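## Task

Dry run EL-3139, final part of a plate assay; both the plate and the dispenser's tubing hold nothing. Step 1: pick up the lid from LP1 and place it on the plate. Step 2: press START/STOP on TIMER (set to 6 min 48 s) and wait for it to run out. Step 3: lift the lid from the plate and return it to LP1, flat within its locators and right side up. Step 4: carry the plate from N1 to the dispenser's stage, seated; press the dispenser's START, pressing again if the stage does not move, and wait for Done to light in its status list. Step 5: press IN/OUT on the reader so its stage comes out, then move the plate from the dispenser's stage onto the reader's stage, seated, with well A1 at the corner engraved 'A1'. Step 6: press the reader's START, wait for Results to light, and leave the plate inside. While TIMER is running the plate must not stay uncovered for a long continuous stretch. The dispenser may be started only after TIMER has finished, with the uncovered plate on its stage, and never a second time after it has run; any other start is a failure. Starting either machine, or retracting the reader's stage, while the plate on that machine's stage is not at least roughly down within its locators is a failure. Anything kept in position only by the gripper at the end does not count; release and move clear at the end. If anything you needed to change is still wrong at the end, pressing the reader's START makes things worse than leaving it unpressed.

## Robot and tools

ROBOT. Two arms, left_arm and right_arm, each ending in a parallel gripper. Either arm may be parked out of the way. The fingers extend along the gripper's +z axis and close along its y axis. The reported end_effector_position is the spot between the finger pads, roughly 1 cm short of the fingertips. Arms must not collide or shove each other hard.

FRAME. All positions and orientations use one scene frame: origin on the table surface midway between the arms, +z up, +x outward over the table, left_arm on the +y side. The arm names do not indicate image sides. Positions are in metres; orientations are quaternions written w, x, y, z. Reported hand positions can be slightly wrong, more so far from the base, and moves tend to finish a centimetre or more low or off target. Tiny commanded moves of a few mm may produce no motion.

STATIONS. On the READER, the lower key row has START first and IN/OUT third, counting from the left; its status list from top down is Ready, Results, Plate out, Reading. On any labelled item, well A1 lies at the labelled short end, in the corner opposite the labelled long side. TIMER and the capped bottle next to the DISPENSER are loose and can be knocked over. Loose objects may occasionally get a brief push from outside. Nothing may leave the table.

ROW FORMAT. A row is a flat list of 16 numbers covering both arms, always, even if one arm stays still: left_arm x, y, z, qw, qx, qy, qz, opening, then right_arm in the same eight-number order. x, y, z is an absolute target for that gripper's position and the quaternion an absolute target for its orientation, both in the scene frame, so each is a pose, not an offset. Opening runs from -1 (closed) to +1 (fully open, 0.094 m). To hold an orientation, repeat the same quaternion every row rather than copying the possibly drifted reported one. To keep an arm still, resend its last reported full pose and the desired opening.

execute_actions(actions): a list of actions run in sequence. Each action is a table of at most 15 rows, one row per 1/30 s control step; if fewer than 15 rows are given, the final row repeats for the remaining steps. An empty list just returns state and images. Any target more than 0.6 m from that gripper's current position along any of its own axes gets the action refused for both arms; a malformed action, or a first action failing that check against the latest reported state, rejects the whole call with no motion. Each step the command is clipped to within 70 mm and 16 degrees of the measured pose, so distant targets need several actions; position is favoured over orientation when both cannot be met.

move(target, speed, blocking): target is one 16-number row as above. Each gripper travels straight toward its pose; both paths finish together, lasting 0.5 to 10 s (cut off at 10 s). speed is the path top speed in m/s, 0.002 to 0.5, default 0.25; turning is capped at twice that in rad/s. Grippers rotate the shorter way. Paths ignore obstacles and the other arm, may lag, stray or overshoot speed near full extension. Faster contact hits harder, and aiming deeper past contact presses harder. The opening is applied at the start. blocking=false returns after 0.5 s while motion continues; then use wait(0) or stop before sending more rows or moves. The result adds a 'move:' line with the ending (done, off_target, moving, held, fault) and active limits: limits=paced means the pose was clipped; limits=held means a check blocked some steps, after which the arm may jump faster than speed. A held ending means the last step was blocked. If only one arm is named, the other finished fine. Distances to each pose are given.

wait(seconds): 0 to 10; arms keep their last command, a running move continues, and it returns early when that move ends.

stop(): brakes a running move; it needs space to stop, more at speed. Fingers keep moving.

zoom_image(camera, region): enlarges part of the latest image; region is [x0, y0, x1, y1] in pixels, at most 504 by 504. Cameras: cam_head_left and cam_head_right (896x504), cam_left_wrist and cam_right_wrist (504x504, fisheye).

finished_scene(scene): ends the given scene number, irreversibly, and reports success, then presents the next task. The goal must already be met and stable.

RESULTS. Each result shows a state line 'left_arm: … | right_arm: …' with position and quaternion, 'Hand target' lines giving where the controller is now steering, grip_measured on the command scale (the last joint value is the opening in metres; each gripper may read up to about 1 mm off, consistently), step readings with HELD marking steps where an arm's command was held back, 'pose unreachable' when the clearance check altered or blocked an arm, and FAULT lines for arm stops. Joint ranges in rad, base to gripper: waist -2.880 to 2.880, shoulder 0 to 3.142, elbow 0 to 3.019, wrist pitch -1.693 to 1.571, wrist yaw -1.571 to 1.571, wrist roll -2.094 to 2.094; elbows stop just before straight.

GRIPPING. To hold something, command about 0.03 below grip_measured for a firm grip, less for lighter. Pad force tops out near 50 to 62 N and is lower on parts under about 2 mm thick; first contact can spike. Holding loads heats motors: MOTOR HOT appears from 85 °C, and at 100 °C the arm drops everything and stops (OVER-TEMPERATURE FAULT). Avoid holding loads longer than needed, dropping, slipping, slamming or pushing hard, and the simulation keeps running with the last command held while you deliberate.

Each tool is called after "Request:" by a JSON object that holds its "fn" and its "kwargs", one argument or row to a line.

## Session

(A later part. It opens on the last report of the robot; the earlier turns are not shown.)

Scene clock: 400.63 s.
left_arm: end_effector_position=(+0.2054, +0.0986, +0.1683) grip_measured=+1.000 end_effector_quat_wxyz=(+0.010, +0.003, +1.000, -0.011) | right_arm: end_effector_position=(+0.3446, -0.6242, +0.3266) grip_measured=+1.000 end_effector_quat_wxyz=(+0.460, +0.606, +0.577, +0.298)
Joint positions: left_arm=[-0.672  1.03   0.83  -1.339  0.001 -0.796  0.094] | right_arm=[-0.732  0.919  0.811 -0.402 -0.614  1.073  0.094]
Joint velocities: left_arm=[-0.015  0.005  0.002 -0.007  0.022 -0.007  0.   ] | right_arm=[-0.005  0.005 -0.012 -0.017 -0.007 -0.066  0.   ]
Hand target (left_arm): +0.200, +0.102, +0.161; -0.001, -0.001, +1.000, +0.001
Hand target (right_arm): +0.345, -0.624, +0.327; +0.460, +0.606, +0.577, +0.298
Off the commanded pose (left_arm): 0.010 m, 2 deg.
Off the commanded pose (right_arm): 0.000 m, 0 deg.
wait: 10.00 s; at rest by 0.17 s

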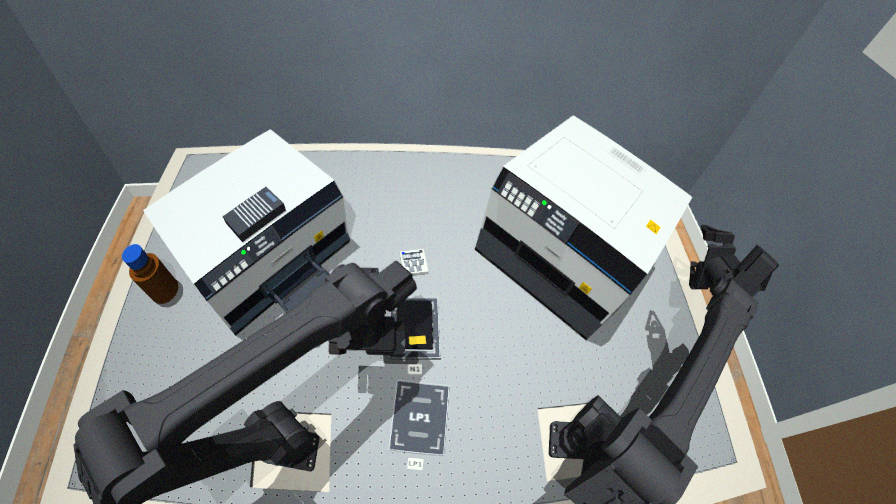

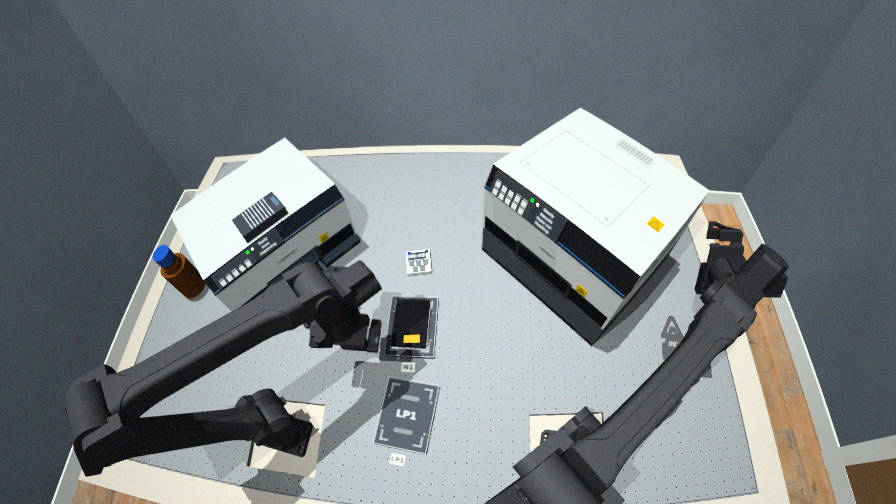

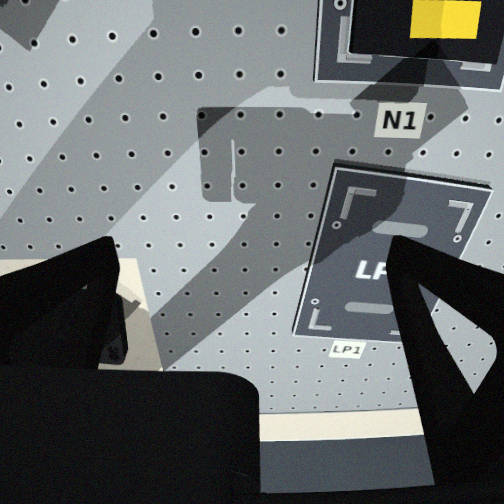

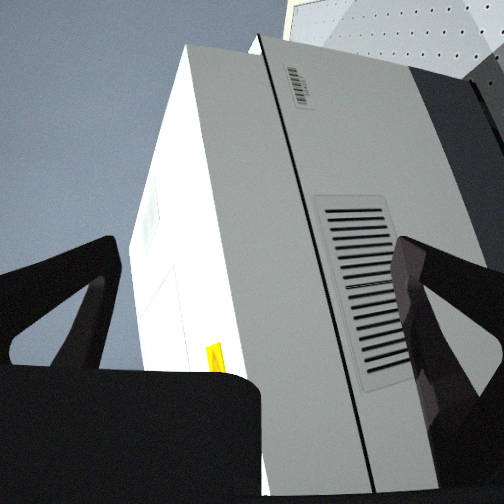

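Request:
{"fn": "wait", "kwargs": {
  "seconds": 10
}}

Request:
{"fn": "wait", "kwargs": {
  "seconds": 10
}}

Request:
{"fn": "wait", "kwargs": {
  "seconds": 10
}}

Request:
{"fn": "wait", "kwargs": {
  "seconds": 10
}}

Scene clock: 412.20 s.
left_arm: end_effector_position=(+0.2054, +0.0986, +0.1683) grip_measured=+1.000 end_effector_quat_wxyz=(+0.010, +0.003, +1.000, -0.011) | right_arm: end_effector_position=(+0.3446, -0.6242, +0.3266) grip_measured=+1.000 end_effector_quat_wxyz=(+0.460, +0.606, +0.577, +0.298)
Joint positions: left_arm=[-0.672  1.03   0.83  -1.339  0.001 -0.796  0.094] | right_arm=[-0.732  0.919  0.811 -0.402 -0.614  1.073  0.094]
Joint velocities: left_arm=[ 0.015  0.005  0.007 -0.002  0.022 -0.037  0.   ] | right_arm=[-0.005 -0.015  0.017  0.012  0.037  0.022  0.   ]
Hand target (left_arm): +0.200, +0.102, +0.161; -0.001, -0.001, +1.000, +0.001
Hand target (right_arm): +0.345, -0.624, +0.327; +0.460, +0.606, +0.577, +0.298
Off the commanded pose (left_arm): 0.010 m, 2 deg.
Off the commanded pose (right_arm): 0.000 m, 0 deg.
wait: 10.00 s; at rest from the start

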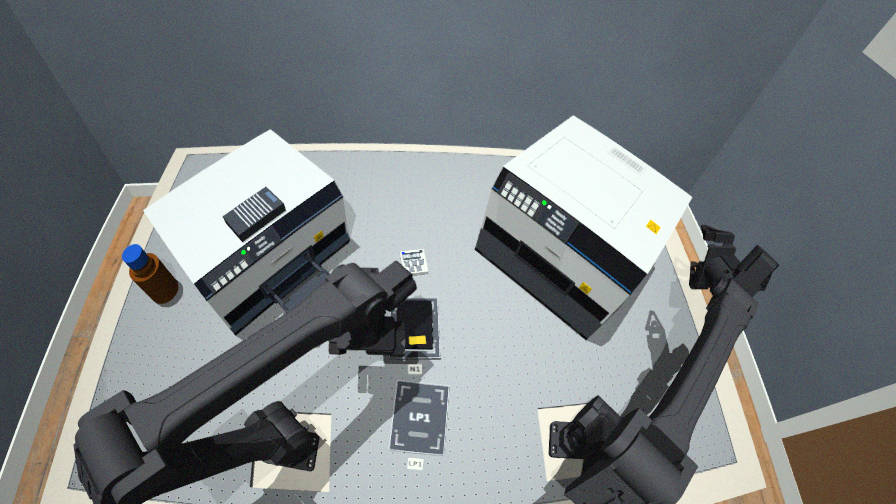

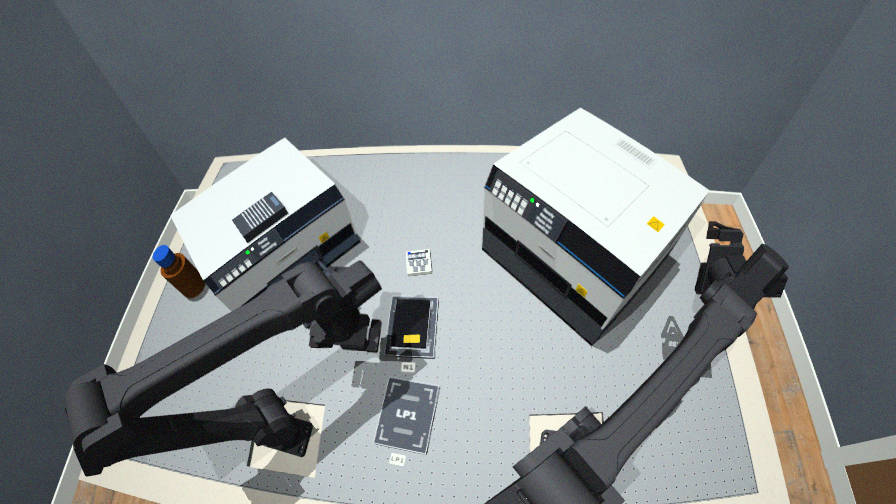

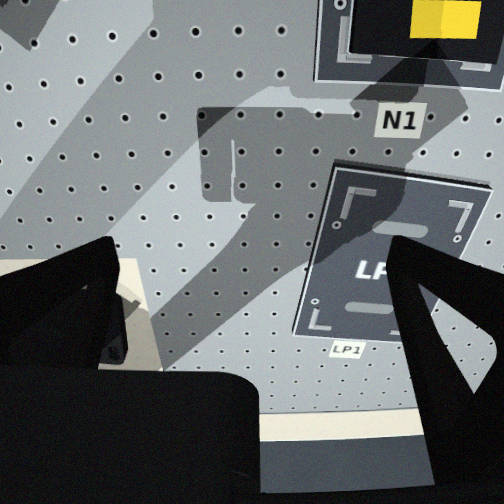

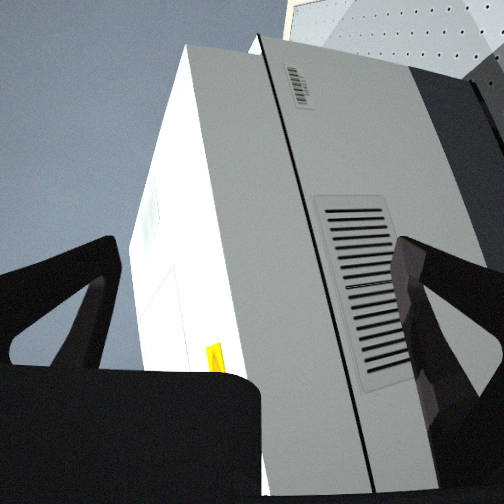

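Scene clock: 422.20 s.
left_arm: end_effector_position=(+0.2054, +0.0986, +0.1683) grip_measured=+1.000 end_effector_quat_wxyz=(+0.010, +0.003, +1.000, -0.011) | right_arm: end_effector_position=(+0.3446, -0.6242, +0.3266) grip_measured=+1.000 end_effector_quat_wxyz=(+0.460, +0.606, +0.577, +0.298)
Joint positions: left_arm=[-0.672  1.03   0.83  -1.339  0.001 -0.796  0.094] | right_arm=[-0.732  0.919  0.811 -0.402 -0.614  1.073  0.094]
Joint velocities: left_arm=[-0.005  0.005 -0.002  0.012  0.051 -0.007  0.   ] | right_arm=[-0.005 -0.005  0.002  0.002  0.037 -0.051  0.   ]
Hand target (left_arm): +0.200, +0.102, +0.161; -0.001, -0.001, +1.000, +0.001
Hand target (right_arm): +0.345, -0.624, +0.327; +0.460, +0.606, +0.577, +0.298
Off the commanded pose (left_arm): 0.010 m, 2 deg.
Off the commanded pose (right_arm): 0.000 m, 0 deg.
wait: 10.00 s; at rest by 0.17 s

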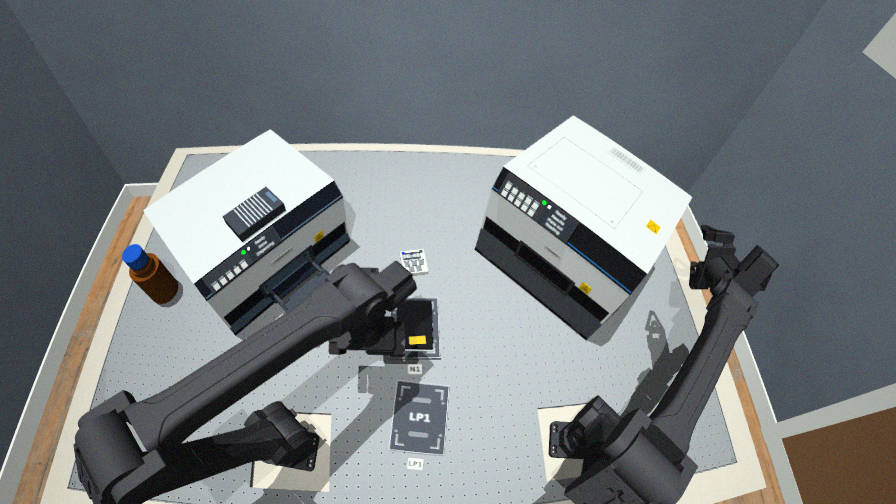

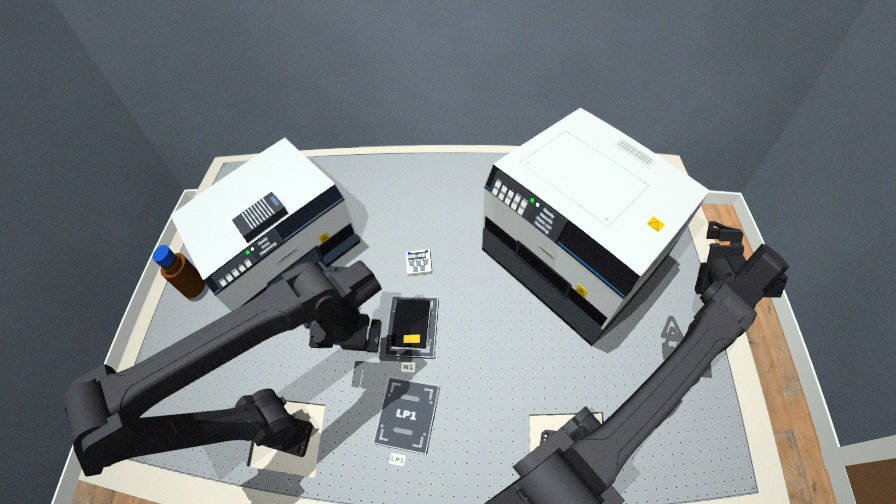

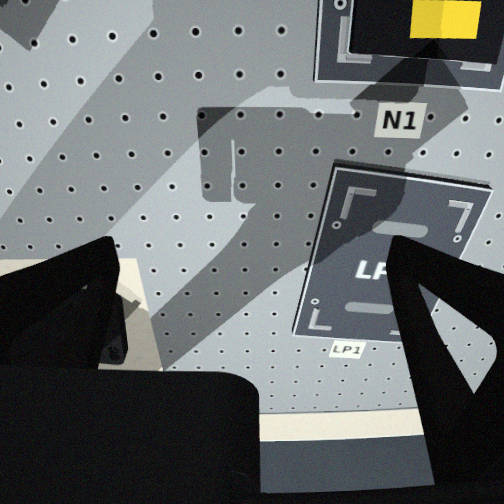

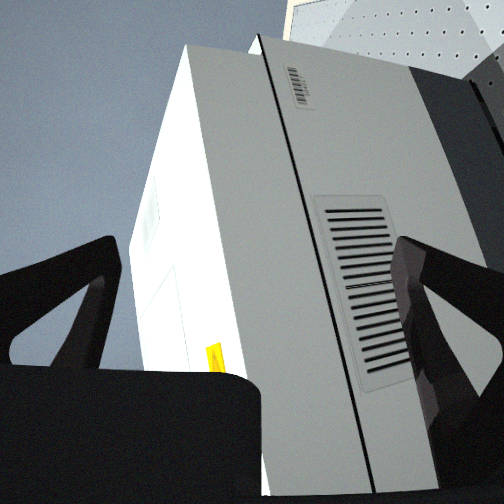

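Scene clock: 432.20 s.
left_arm: end_effector_position=(+0.2054, +0.0986, +0.1683) grip_measured=+1.000 end_effector_quat_wxyz=(+0.010, +0.003, +1.000, -0.011) | right_arm: end_effector_position=(+0.3446, -0.6242, +0.3266) grip_measured=+1.000 end_effector_quat_wxyz=(+0.460, +0.606, +0.577, +0.298)
Joint positions: left_arm=[-0.672  1.03   0.83  -1.339  0.001 -0.796  0.094] | right_arm=[-0.732  0.919  0.811 -0.402 -0.614  1.073  0.094]
Joint velocities: left_arm=[-0.015 -0.005 -0.002  0.007 -0.007  0.051  0.   ] | right_arm=[-0.005 -0.005  0.002 -0.002 -0.022 -0.037  0.   ]
Hand target (left_arm): +0.200, +0.102, +0.161; -0.001, -0.001, +1.000, +0.001
Hand target (right_arm): +0.345, -0.624, +0.327; +0.460, +0.606, +0.577, +0.298
Off the commanded pose (left_arm): 0.010 m, 2 deg.
Off the commanded pose (right_arm): 0.000 m, 0 deg.
wait: 10.00 s; at rest by 0.17 s

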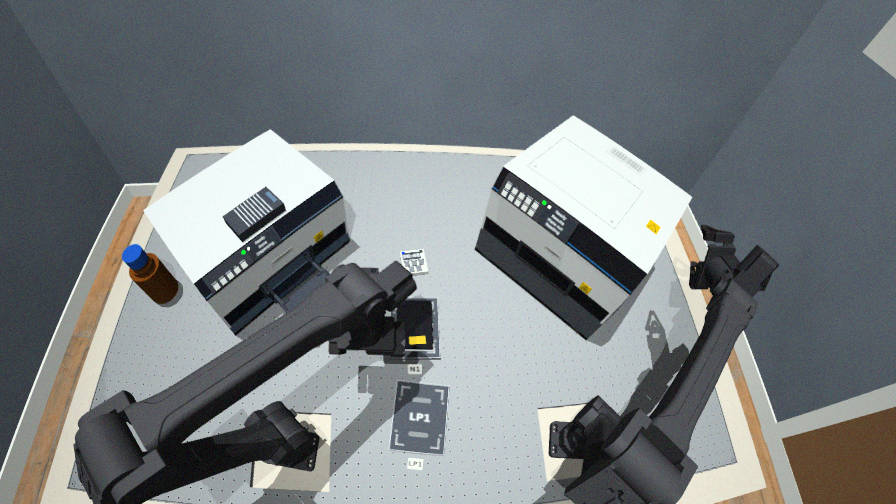

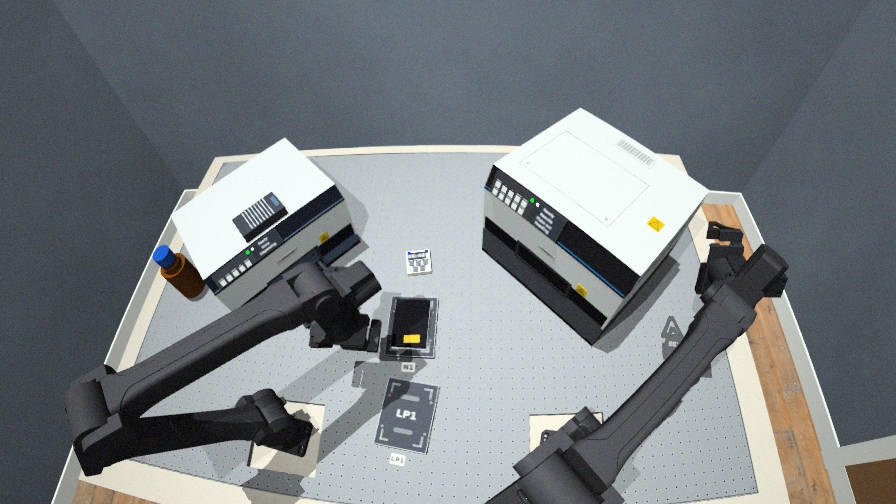

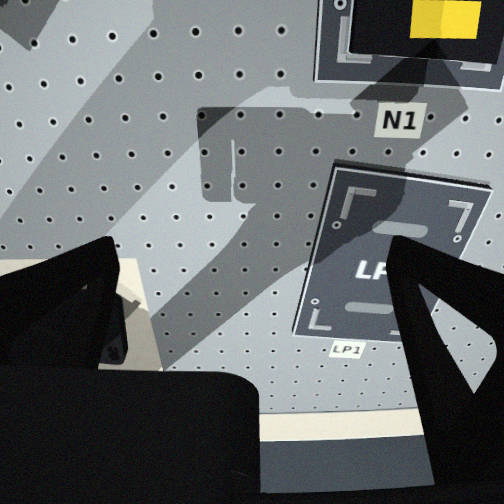

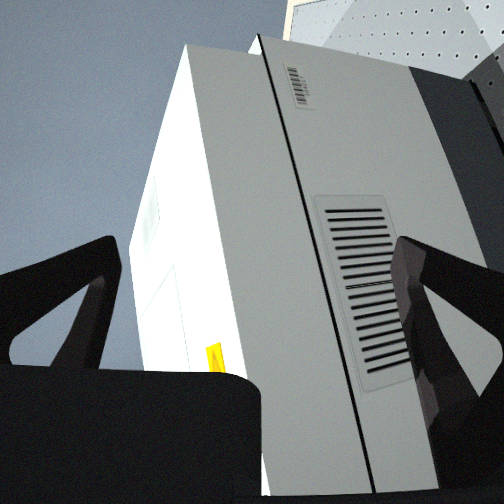

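Scene clock: 442.20 s.
left_arm: end_effector_position=(+0.2054, +0.0986, +0.1683) grip_measured=+1.000 end_effector_quat_wxyz=(+0.010, +0.003, +1.000, -0.011) | right_arm: end_effector_position=(+0.3446, -0.6242, +0.3266) grip_measured=+1.000 end_effector_quat_wxyz=(+0.460, +0.606, +0.577, +0.298)
Joint positions: left_arm=[-0.672  1.03   0.83  -1.339  0.001 -0.796  0.094] | right_arm=[-0.732  0.919  0.811 -0.402 -0.614  1.073  0.094]
Joint velocities: left_arm=[-0.015 -0.005 -0.012  0.002 -0.022  0.007  0.   ] | right_arm=[-0.005 -0.024  0.012 -0.002  0.066 -0.022  0.   ]
Hand target (left_arm): +0.200, +0.102, +0.161; -0.001, -0.001, +1.000, +0.001
Hand target (right_arm): +0.345, -0.624, +0.327; +0.460, +0.606, +0.577, +0.298
Off the commanded pose (left_arm): 0.010 m, 2 deg.
Off the commanded pose (right_arm): 0.000 m, 0 deg.
wait: 10.00 s; at rest by 0.17 s

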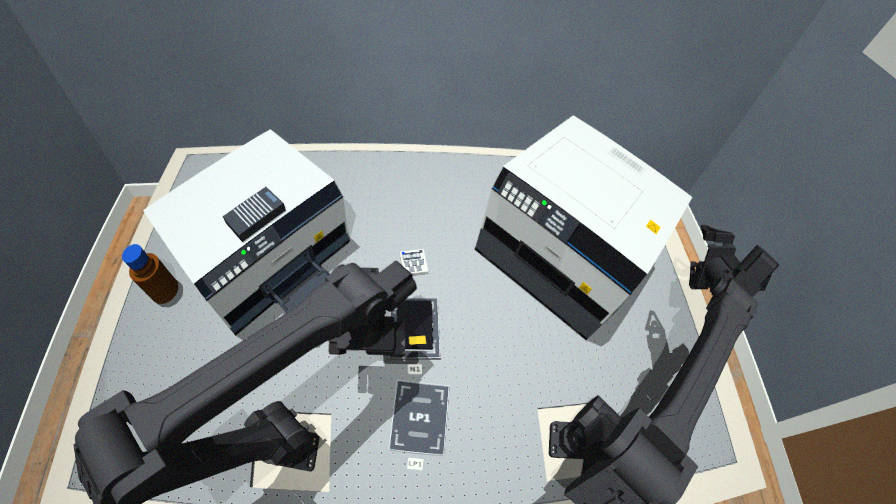

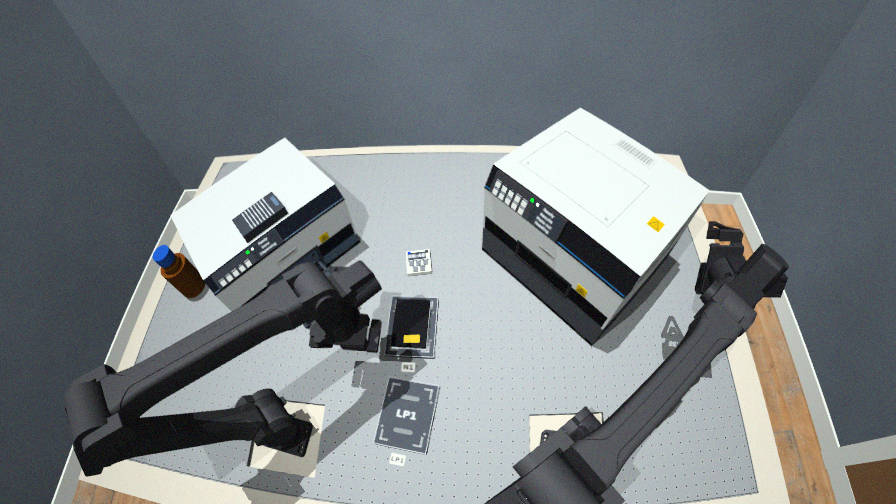

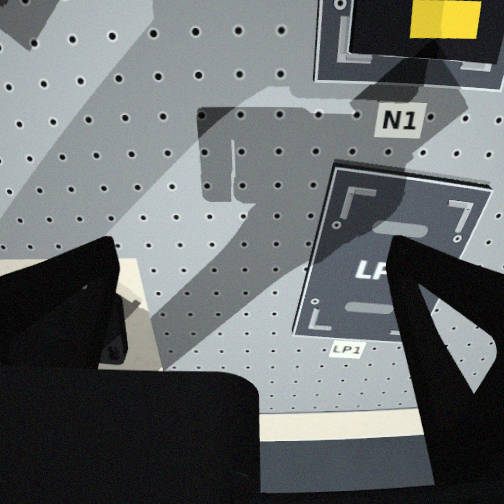

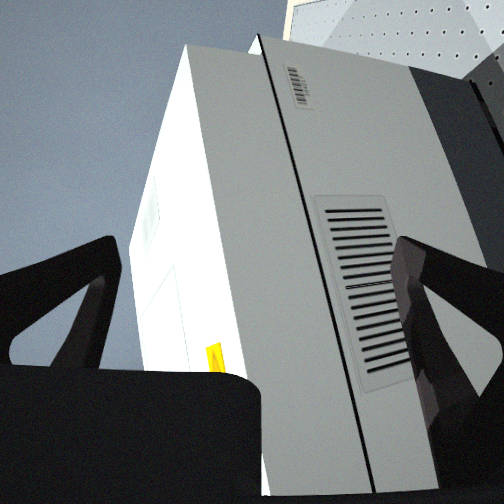

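Request:
{"fn": "execute_actions", "kwargs": {
  "actions": []
}}

Request:
{"fn": "zoom_image", "kwargs": {
  "camera": "cam_head_left",
  "region": [360,230,480,370]
}}

Scene clock: 453.30 s.
left_arm: end_effector_position=(+0.2054, +0.0986, +0.1683) grip_measured=+1.000 end_effector_quat_wxyz=(+0.010, +0.003, +1.000, -0.011) | right_arm: end_effector_position=(+0.3446, -0.6242, +0.3266) grip_measured=+1.000 end_effector_quat_wxyz=(+0.460, +0.606, +0.577, +0.298)
Joint positions: left_arm=[-0.672  1.03   0.83  -1.339  0.001 -0.796  0.094] | right_arm=[-0.732  0.919  0.811 -0.402 -0.614  1.073  0.094]
Joint velocities: left_arm=[-0.015 -0.005 -0.017 -0.002 -0.081  0.051  0.   ] | right_arm=[-0.005 -0.005  0.007  0.022 -0.007 -0.066  0.   ]
Hand target (left_arm): +0.200, +0.102, +0.161; -0.001, -0.001, +1.000, +0.001
Hand target (right_arm): +0.345, -0.624, +0.327; +0.460, +0.606, +0.577, +0.298
Off the commanded pose (left_arm): 0.010 m, 2 deg.
Off the commanded pose (right_arm): 0.000 m, 0 deg.

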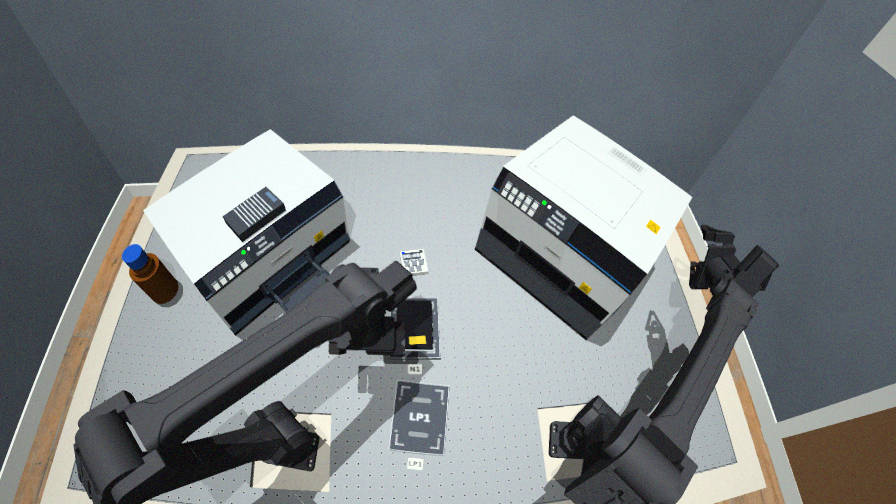

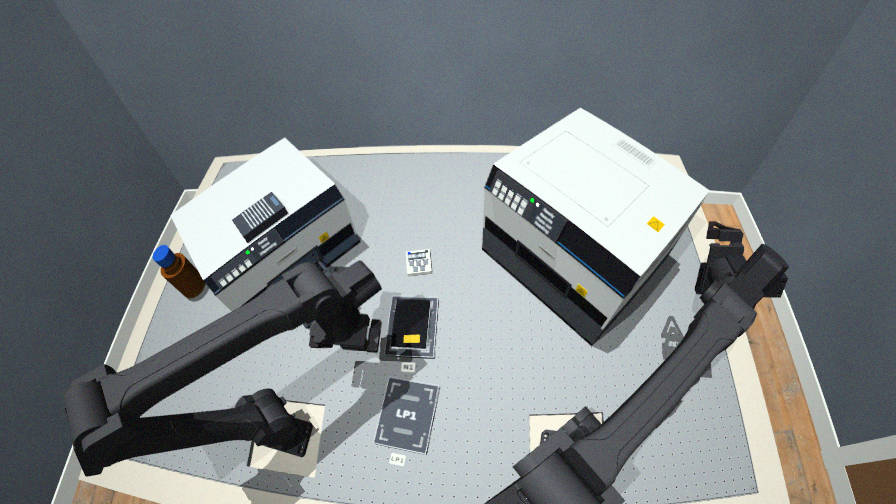

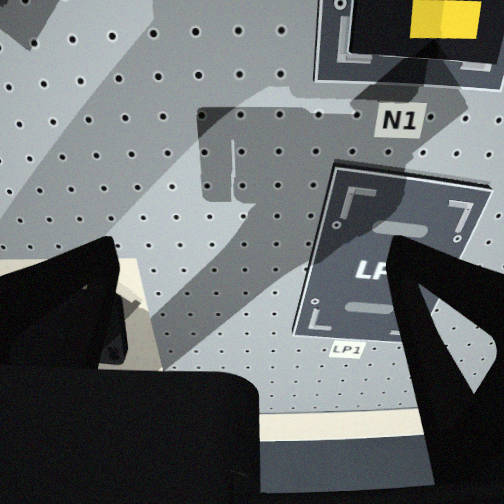

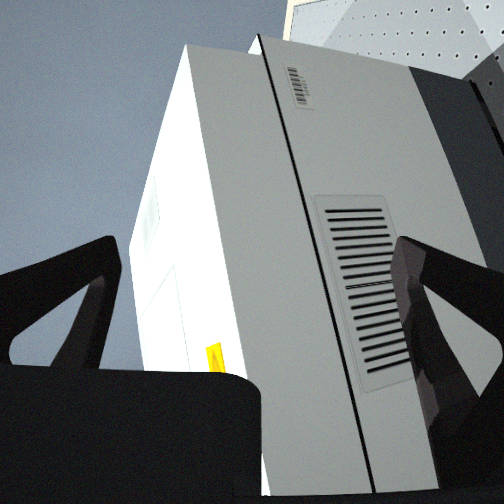

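Region (360, 230, 480, 370) of cam_head_left's 896x504 image, scaled by 3.600, with more detail than that image has; it fills the left 432 columns of this view, and the rest is white.

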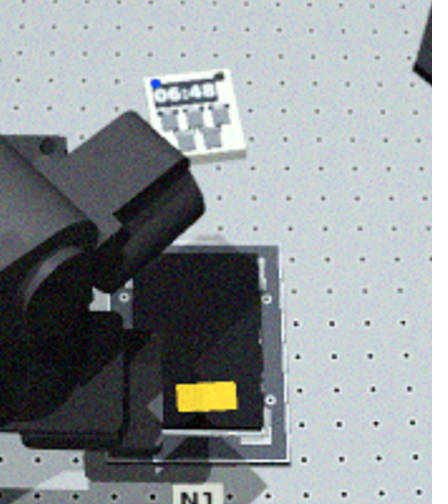

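Request:
{"fn": "wait", "kwargs": {
  "seconds": 10
}}

Request:
{"fn": "wait", "kwargs": {
  "seconds": 10
}}

Request:
{"fn": "wait", "kwargs": {
  "seconds": 10
}}

Request:
{"fn": "zoom_image", "kwargs": {
  "camera": "cam_head_left",
  "region": [360,230,480,370]
}}

Scene clock: 467.40 s.
left_arm: end_effector_position=(+0.2054, +0.0986, +0.1683) grip_measured=+1.000 end_effector_quat_wxyz=(+0.010, +0.003, +1.000, -0.011) | right_arm: end_effector_position=(+0.3446, -0.6242, +0.3266) grip_measured=+1.000 end_effector_quat_wxyz=(+0.460, +0.606, +0.577, +0.298)
Joint positions: left_arm=[-0.672  1.03   0.83  -1.339  0.001 -0.796  0.094] | right_arm=[-0.732  0.919  0.811 -0.402 -0.614  1.073  0.094]
Joint velocities: left_arm=[-0.015 -0.005 -0.012 -0.012  0.051  0.007  0.   ] | right_arm=[-0.024 -0.005 -0.022 -0.007  0.022 -0.022  0.   ]
Hand target (left_arm): +0.200, +0.102, +0.161; -0.001, -0.001, +1.000, +0.001
Hand target (right_arm): +0.345, -0.624, +0.327; +0.460, +0.606, +0.577, +0.298
Off the commanded pose (left_arm): 0.010 m, 2 deg.
Off the commanded pose (right_arm): 0.000 m, 0 deg.
wait: 10.00 s; at rest from the start

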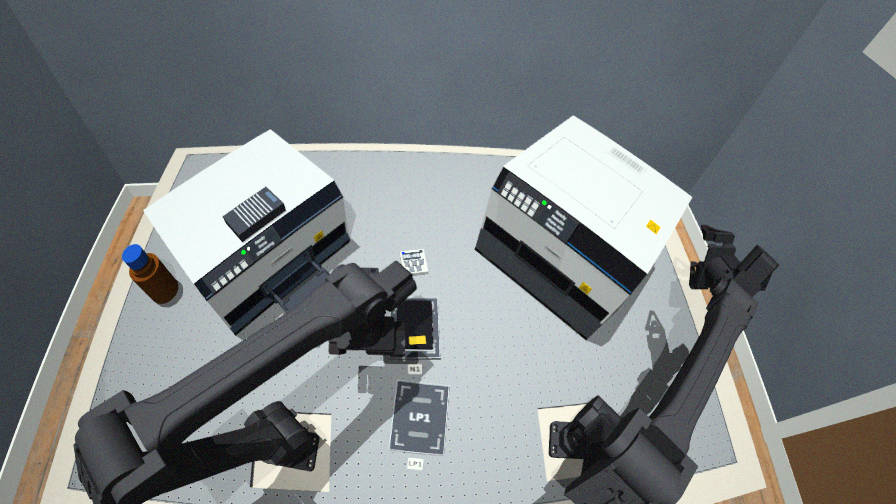

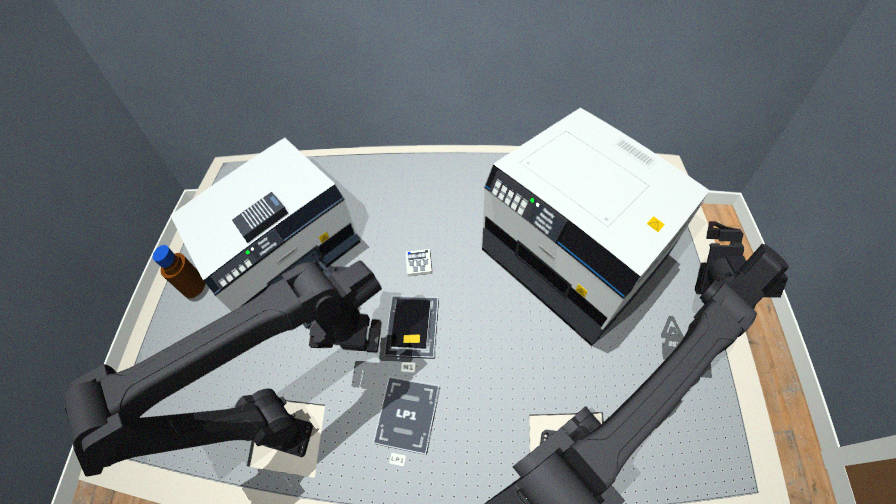

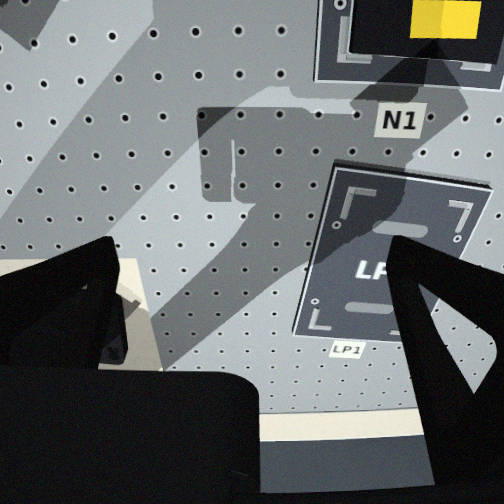

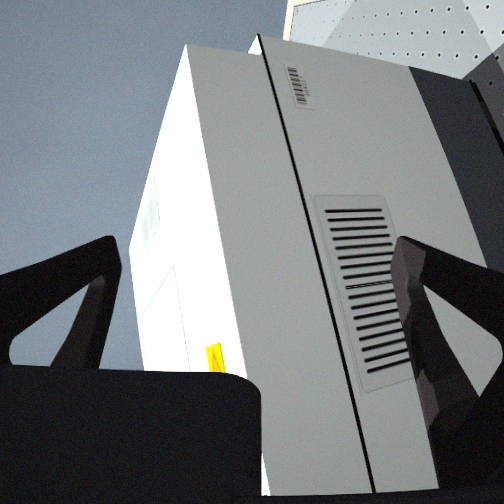

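Scene clock: 477.40 s.
left_arm: end_effector_position=(+0.2054, +0.0986, +0.1683) grip_measured=+1.000 end_effector_quat_wxyz=(+0.010, +0.003, +1.000, -0.011) | right_arm: end_effector_position=(+0.3446, -0.6242, +0.3266) grip_measured=+1.000 end_effector_quat_wxyz=(+0.460, +0.606, +0.577, +0.298)
Joint positions: left_arm=[-0.672  1.03   0.83  -1.339  0.001 -0.796  0.094] | right_arm=[-0.732  0.919  0.811 -0.402 -0.614  1.073  0.094]
Joint velocities: left_arm=[-0.005 -0.005 -0.002  0.007 -0.022  0.051  0.   ] | right_arm=[-0.005 -0.015 -0.002  0.002 -0.066 -0.125  0.   ]
Hand target (left_arm): +0.200, +0.102, +0.161; -0.001, -0.001, +1.000, +0.001
Hand target (right_arm): +0.345, -0.624, +0.327; +0.460, +0.606, +0.577, +0.298
Off the commanded pose (left_arm): 0.010 m, 2 deg.
Off the commanded pose (right_arm): 0.000 m, 0 deg.
wait: 10.00 s; at rest by 0.17 s

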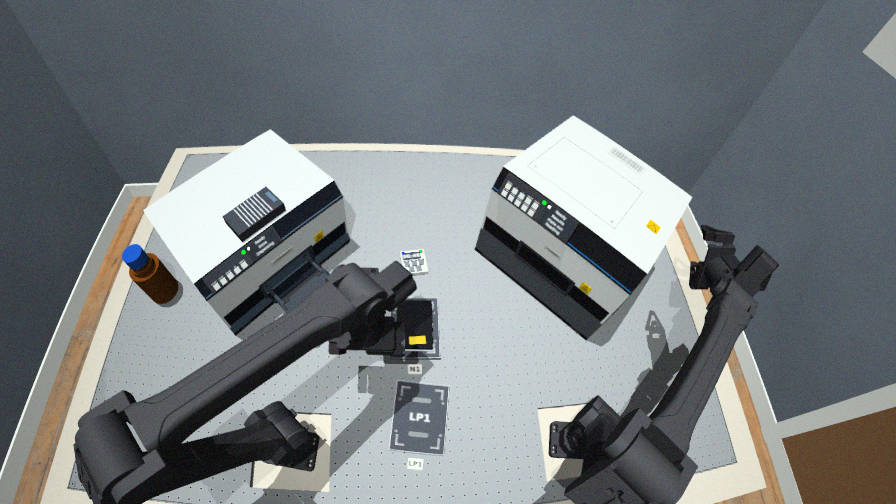

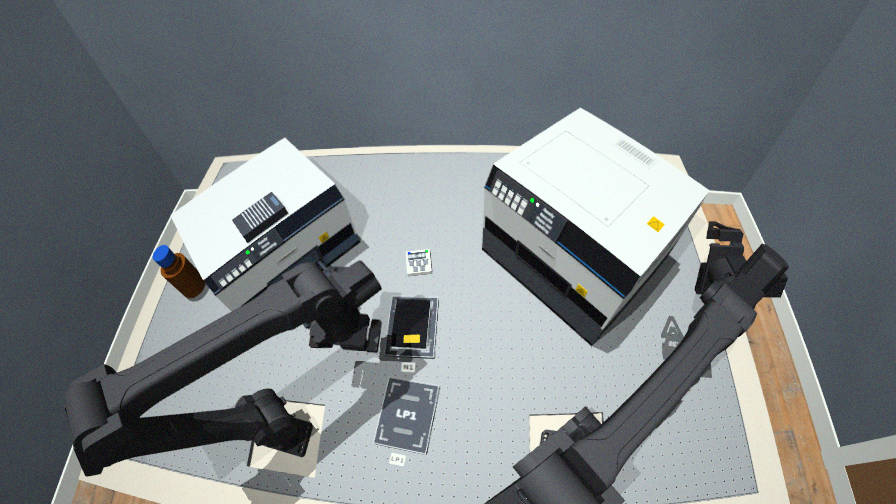

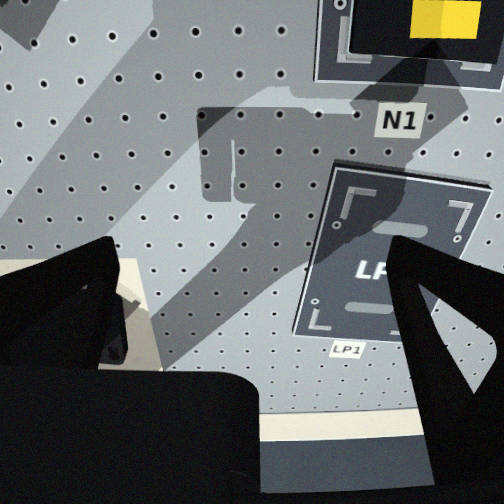

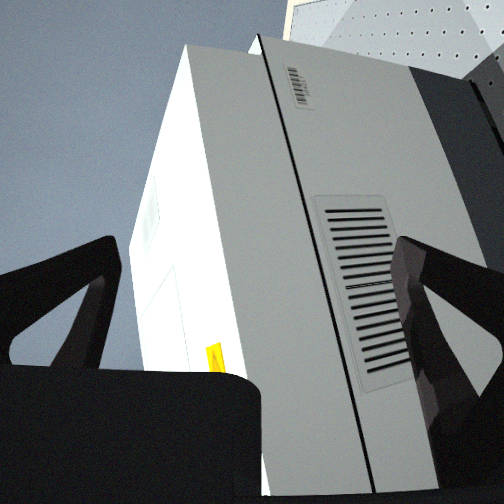

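Scene clock: 487.40 s.
left_arm: end_effector_position=(+0.2054, +0.0986, +0.1683) grip_measured=+1.000 end_effector_quat_wxyz=(+0.010, +0.003, +1.000, -0.011) | right_arm: end_effector_position=(+0.3446, -0.6242, +0.3266) grip_measured=+1.000 end_effector_quat_wxyz=(+0.460, +0.606, +0.577, +0.298)
Joint positions: left_arm=[-0.672  1.03   0.83  -1.339  0.001 -0.796  0.094] | right_arm=[-0.732  0.919  0.811 -0.402 -0.614  1.073  0.094]
Joint velocities: left_arm=[-0.005 -0.024 -0.017 -0.002 -0.037 -0.037  0.   ] | right_arm=[ 0.005 -0.005 -0.017 -0.012 -0.095  0.007  0.   ]
Hand target (left_arm): +0.200, +0.102, +0.161; -0.001, -0.001, +1.000, +0.001
Hand target (right_arm): +0.345, -0.624, +0.327; +0.460, +0.606, +0.577, +0.298
Off the commanded pose (left_arm): 0.010 m, 2 deg.
Off the commanded pose (right_arm): 0.000 m, 0 deg.
wait: 10.00 s; at rest by 0.17 s

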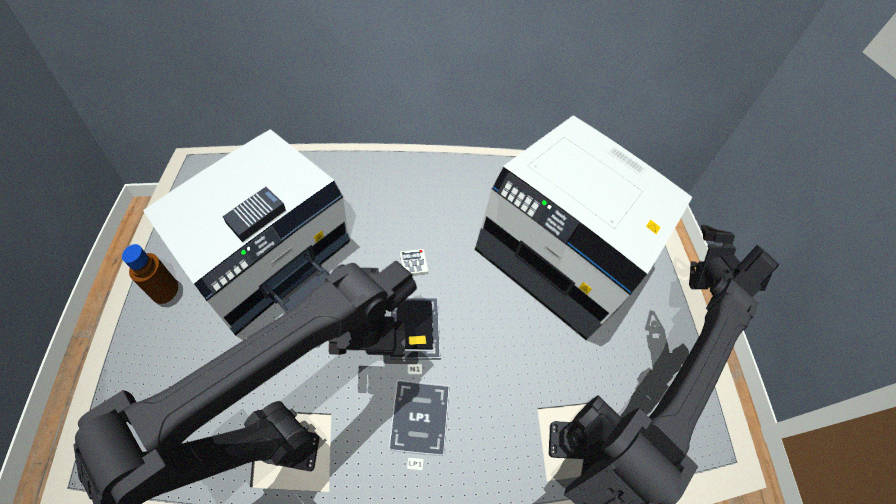

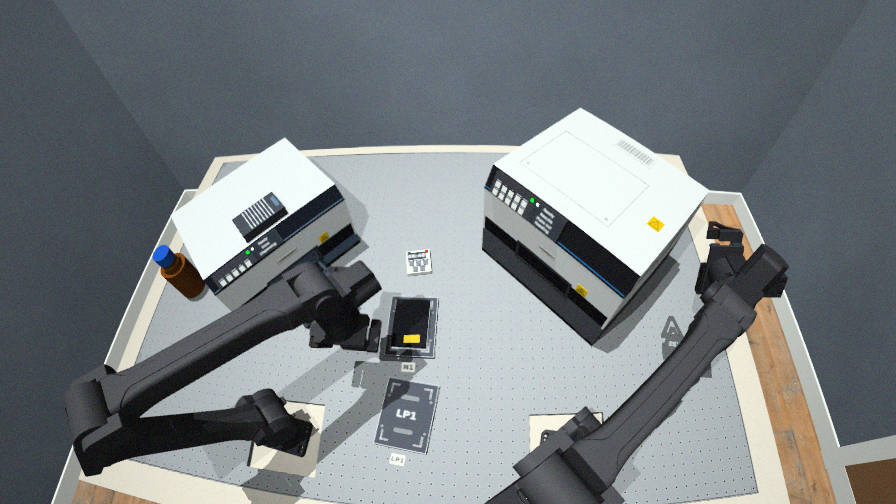

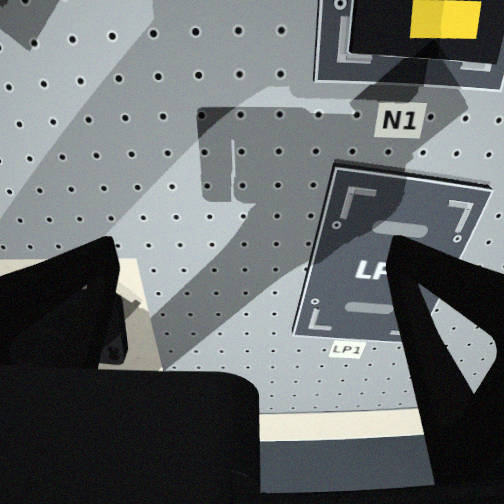

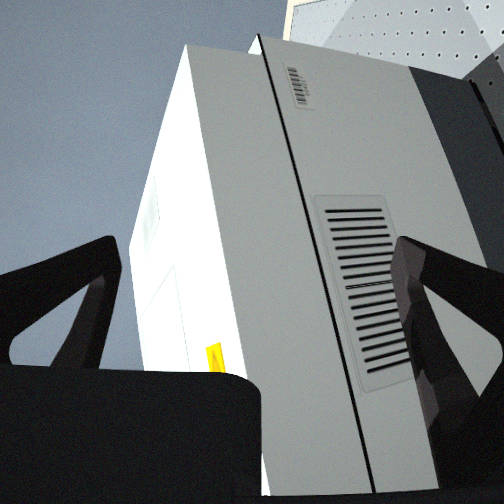

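Region (360, 230, 480, 370) of cam_head_left's 896x504 image, scaled by 3.600, with more detail than that image has; it fills the left 432 columns of this view, and the rest is white.

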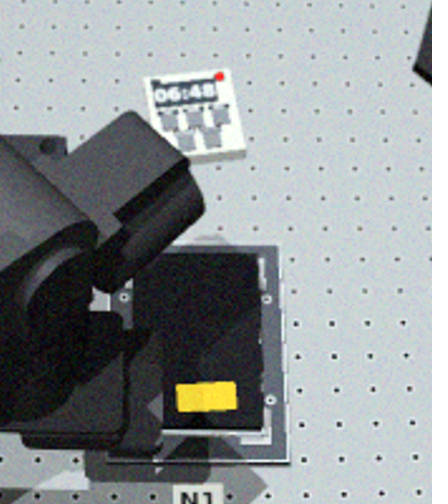

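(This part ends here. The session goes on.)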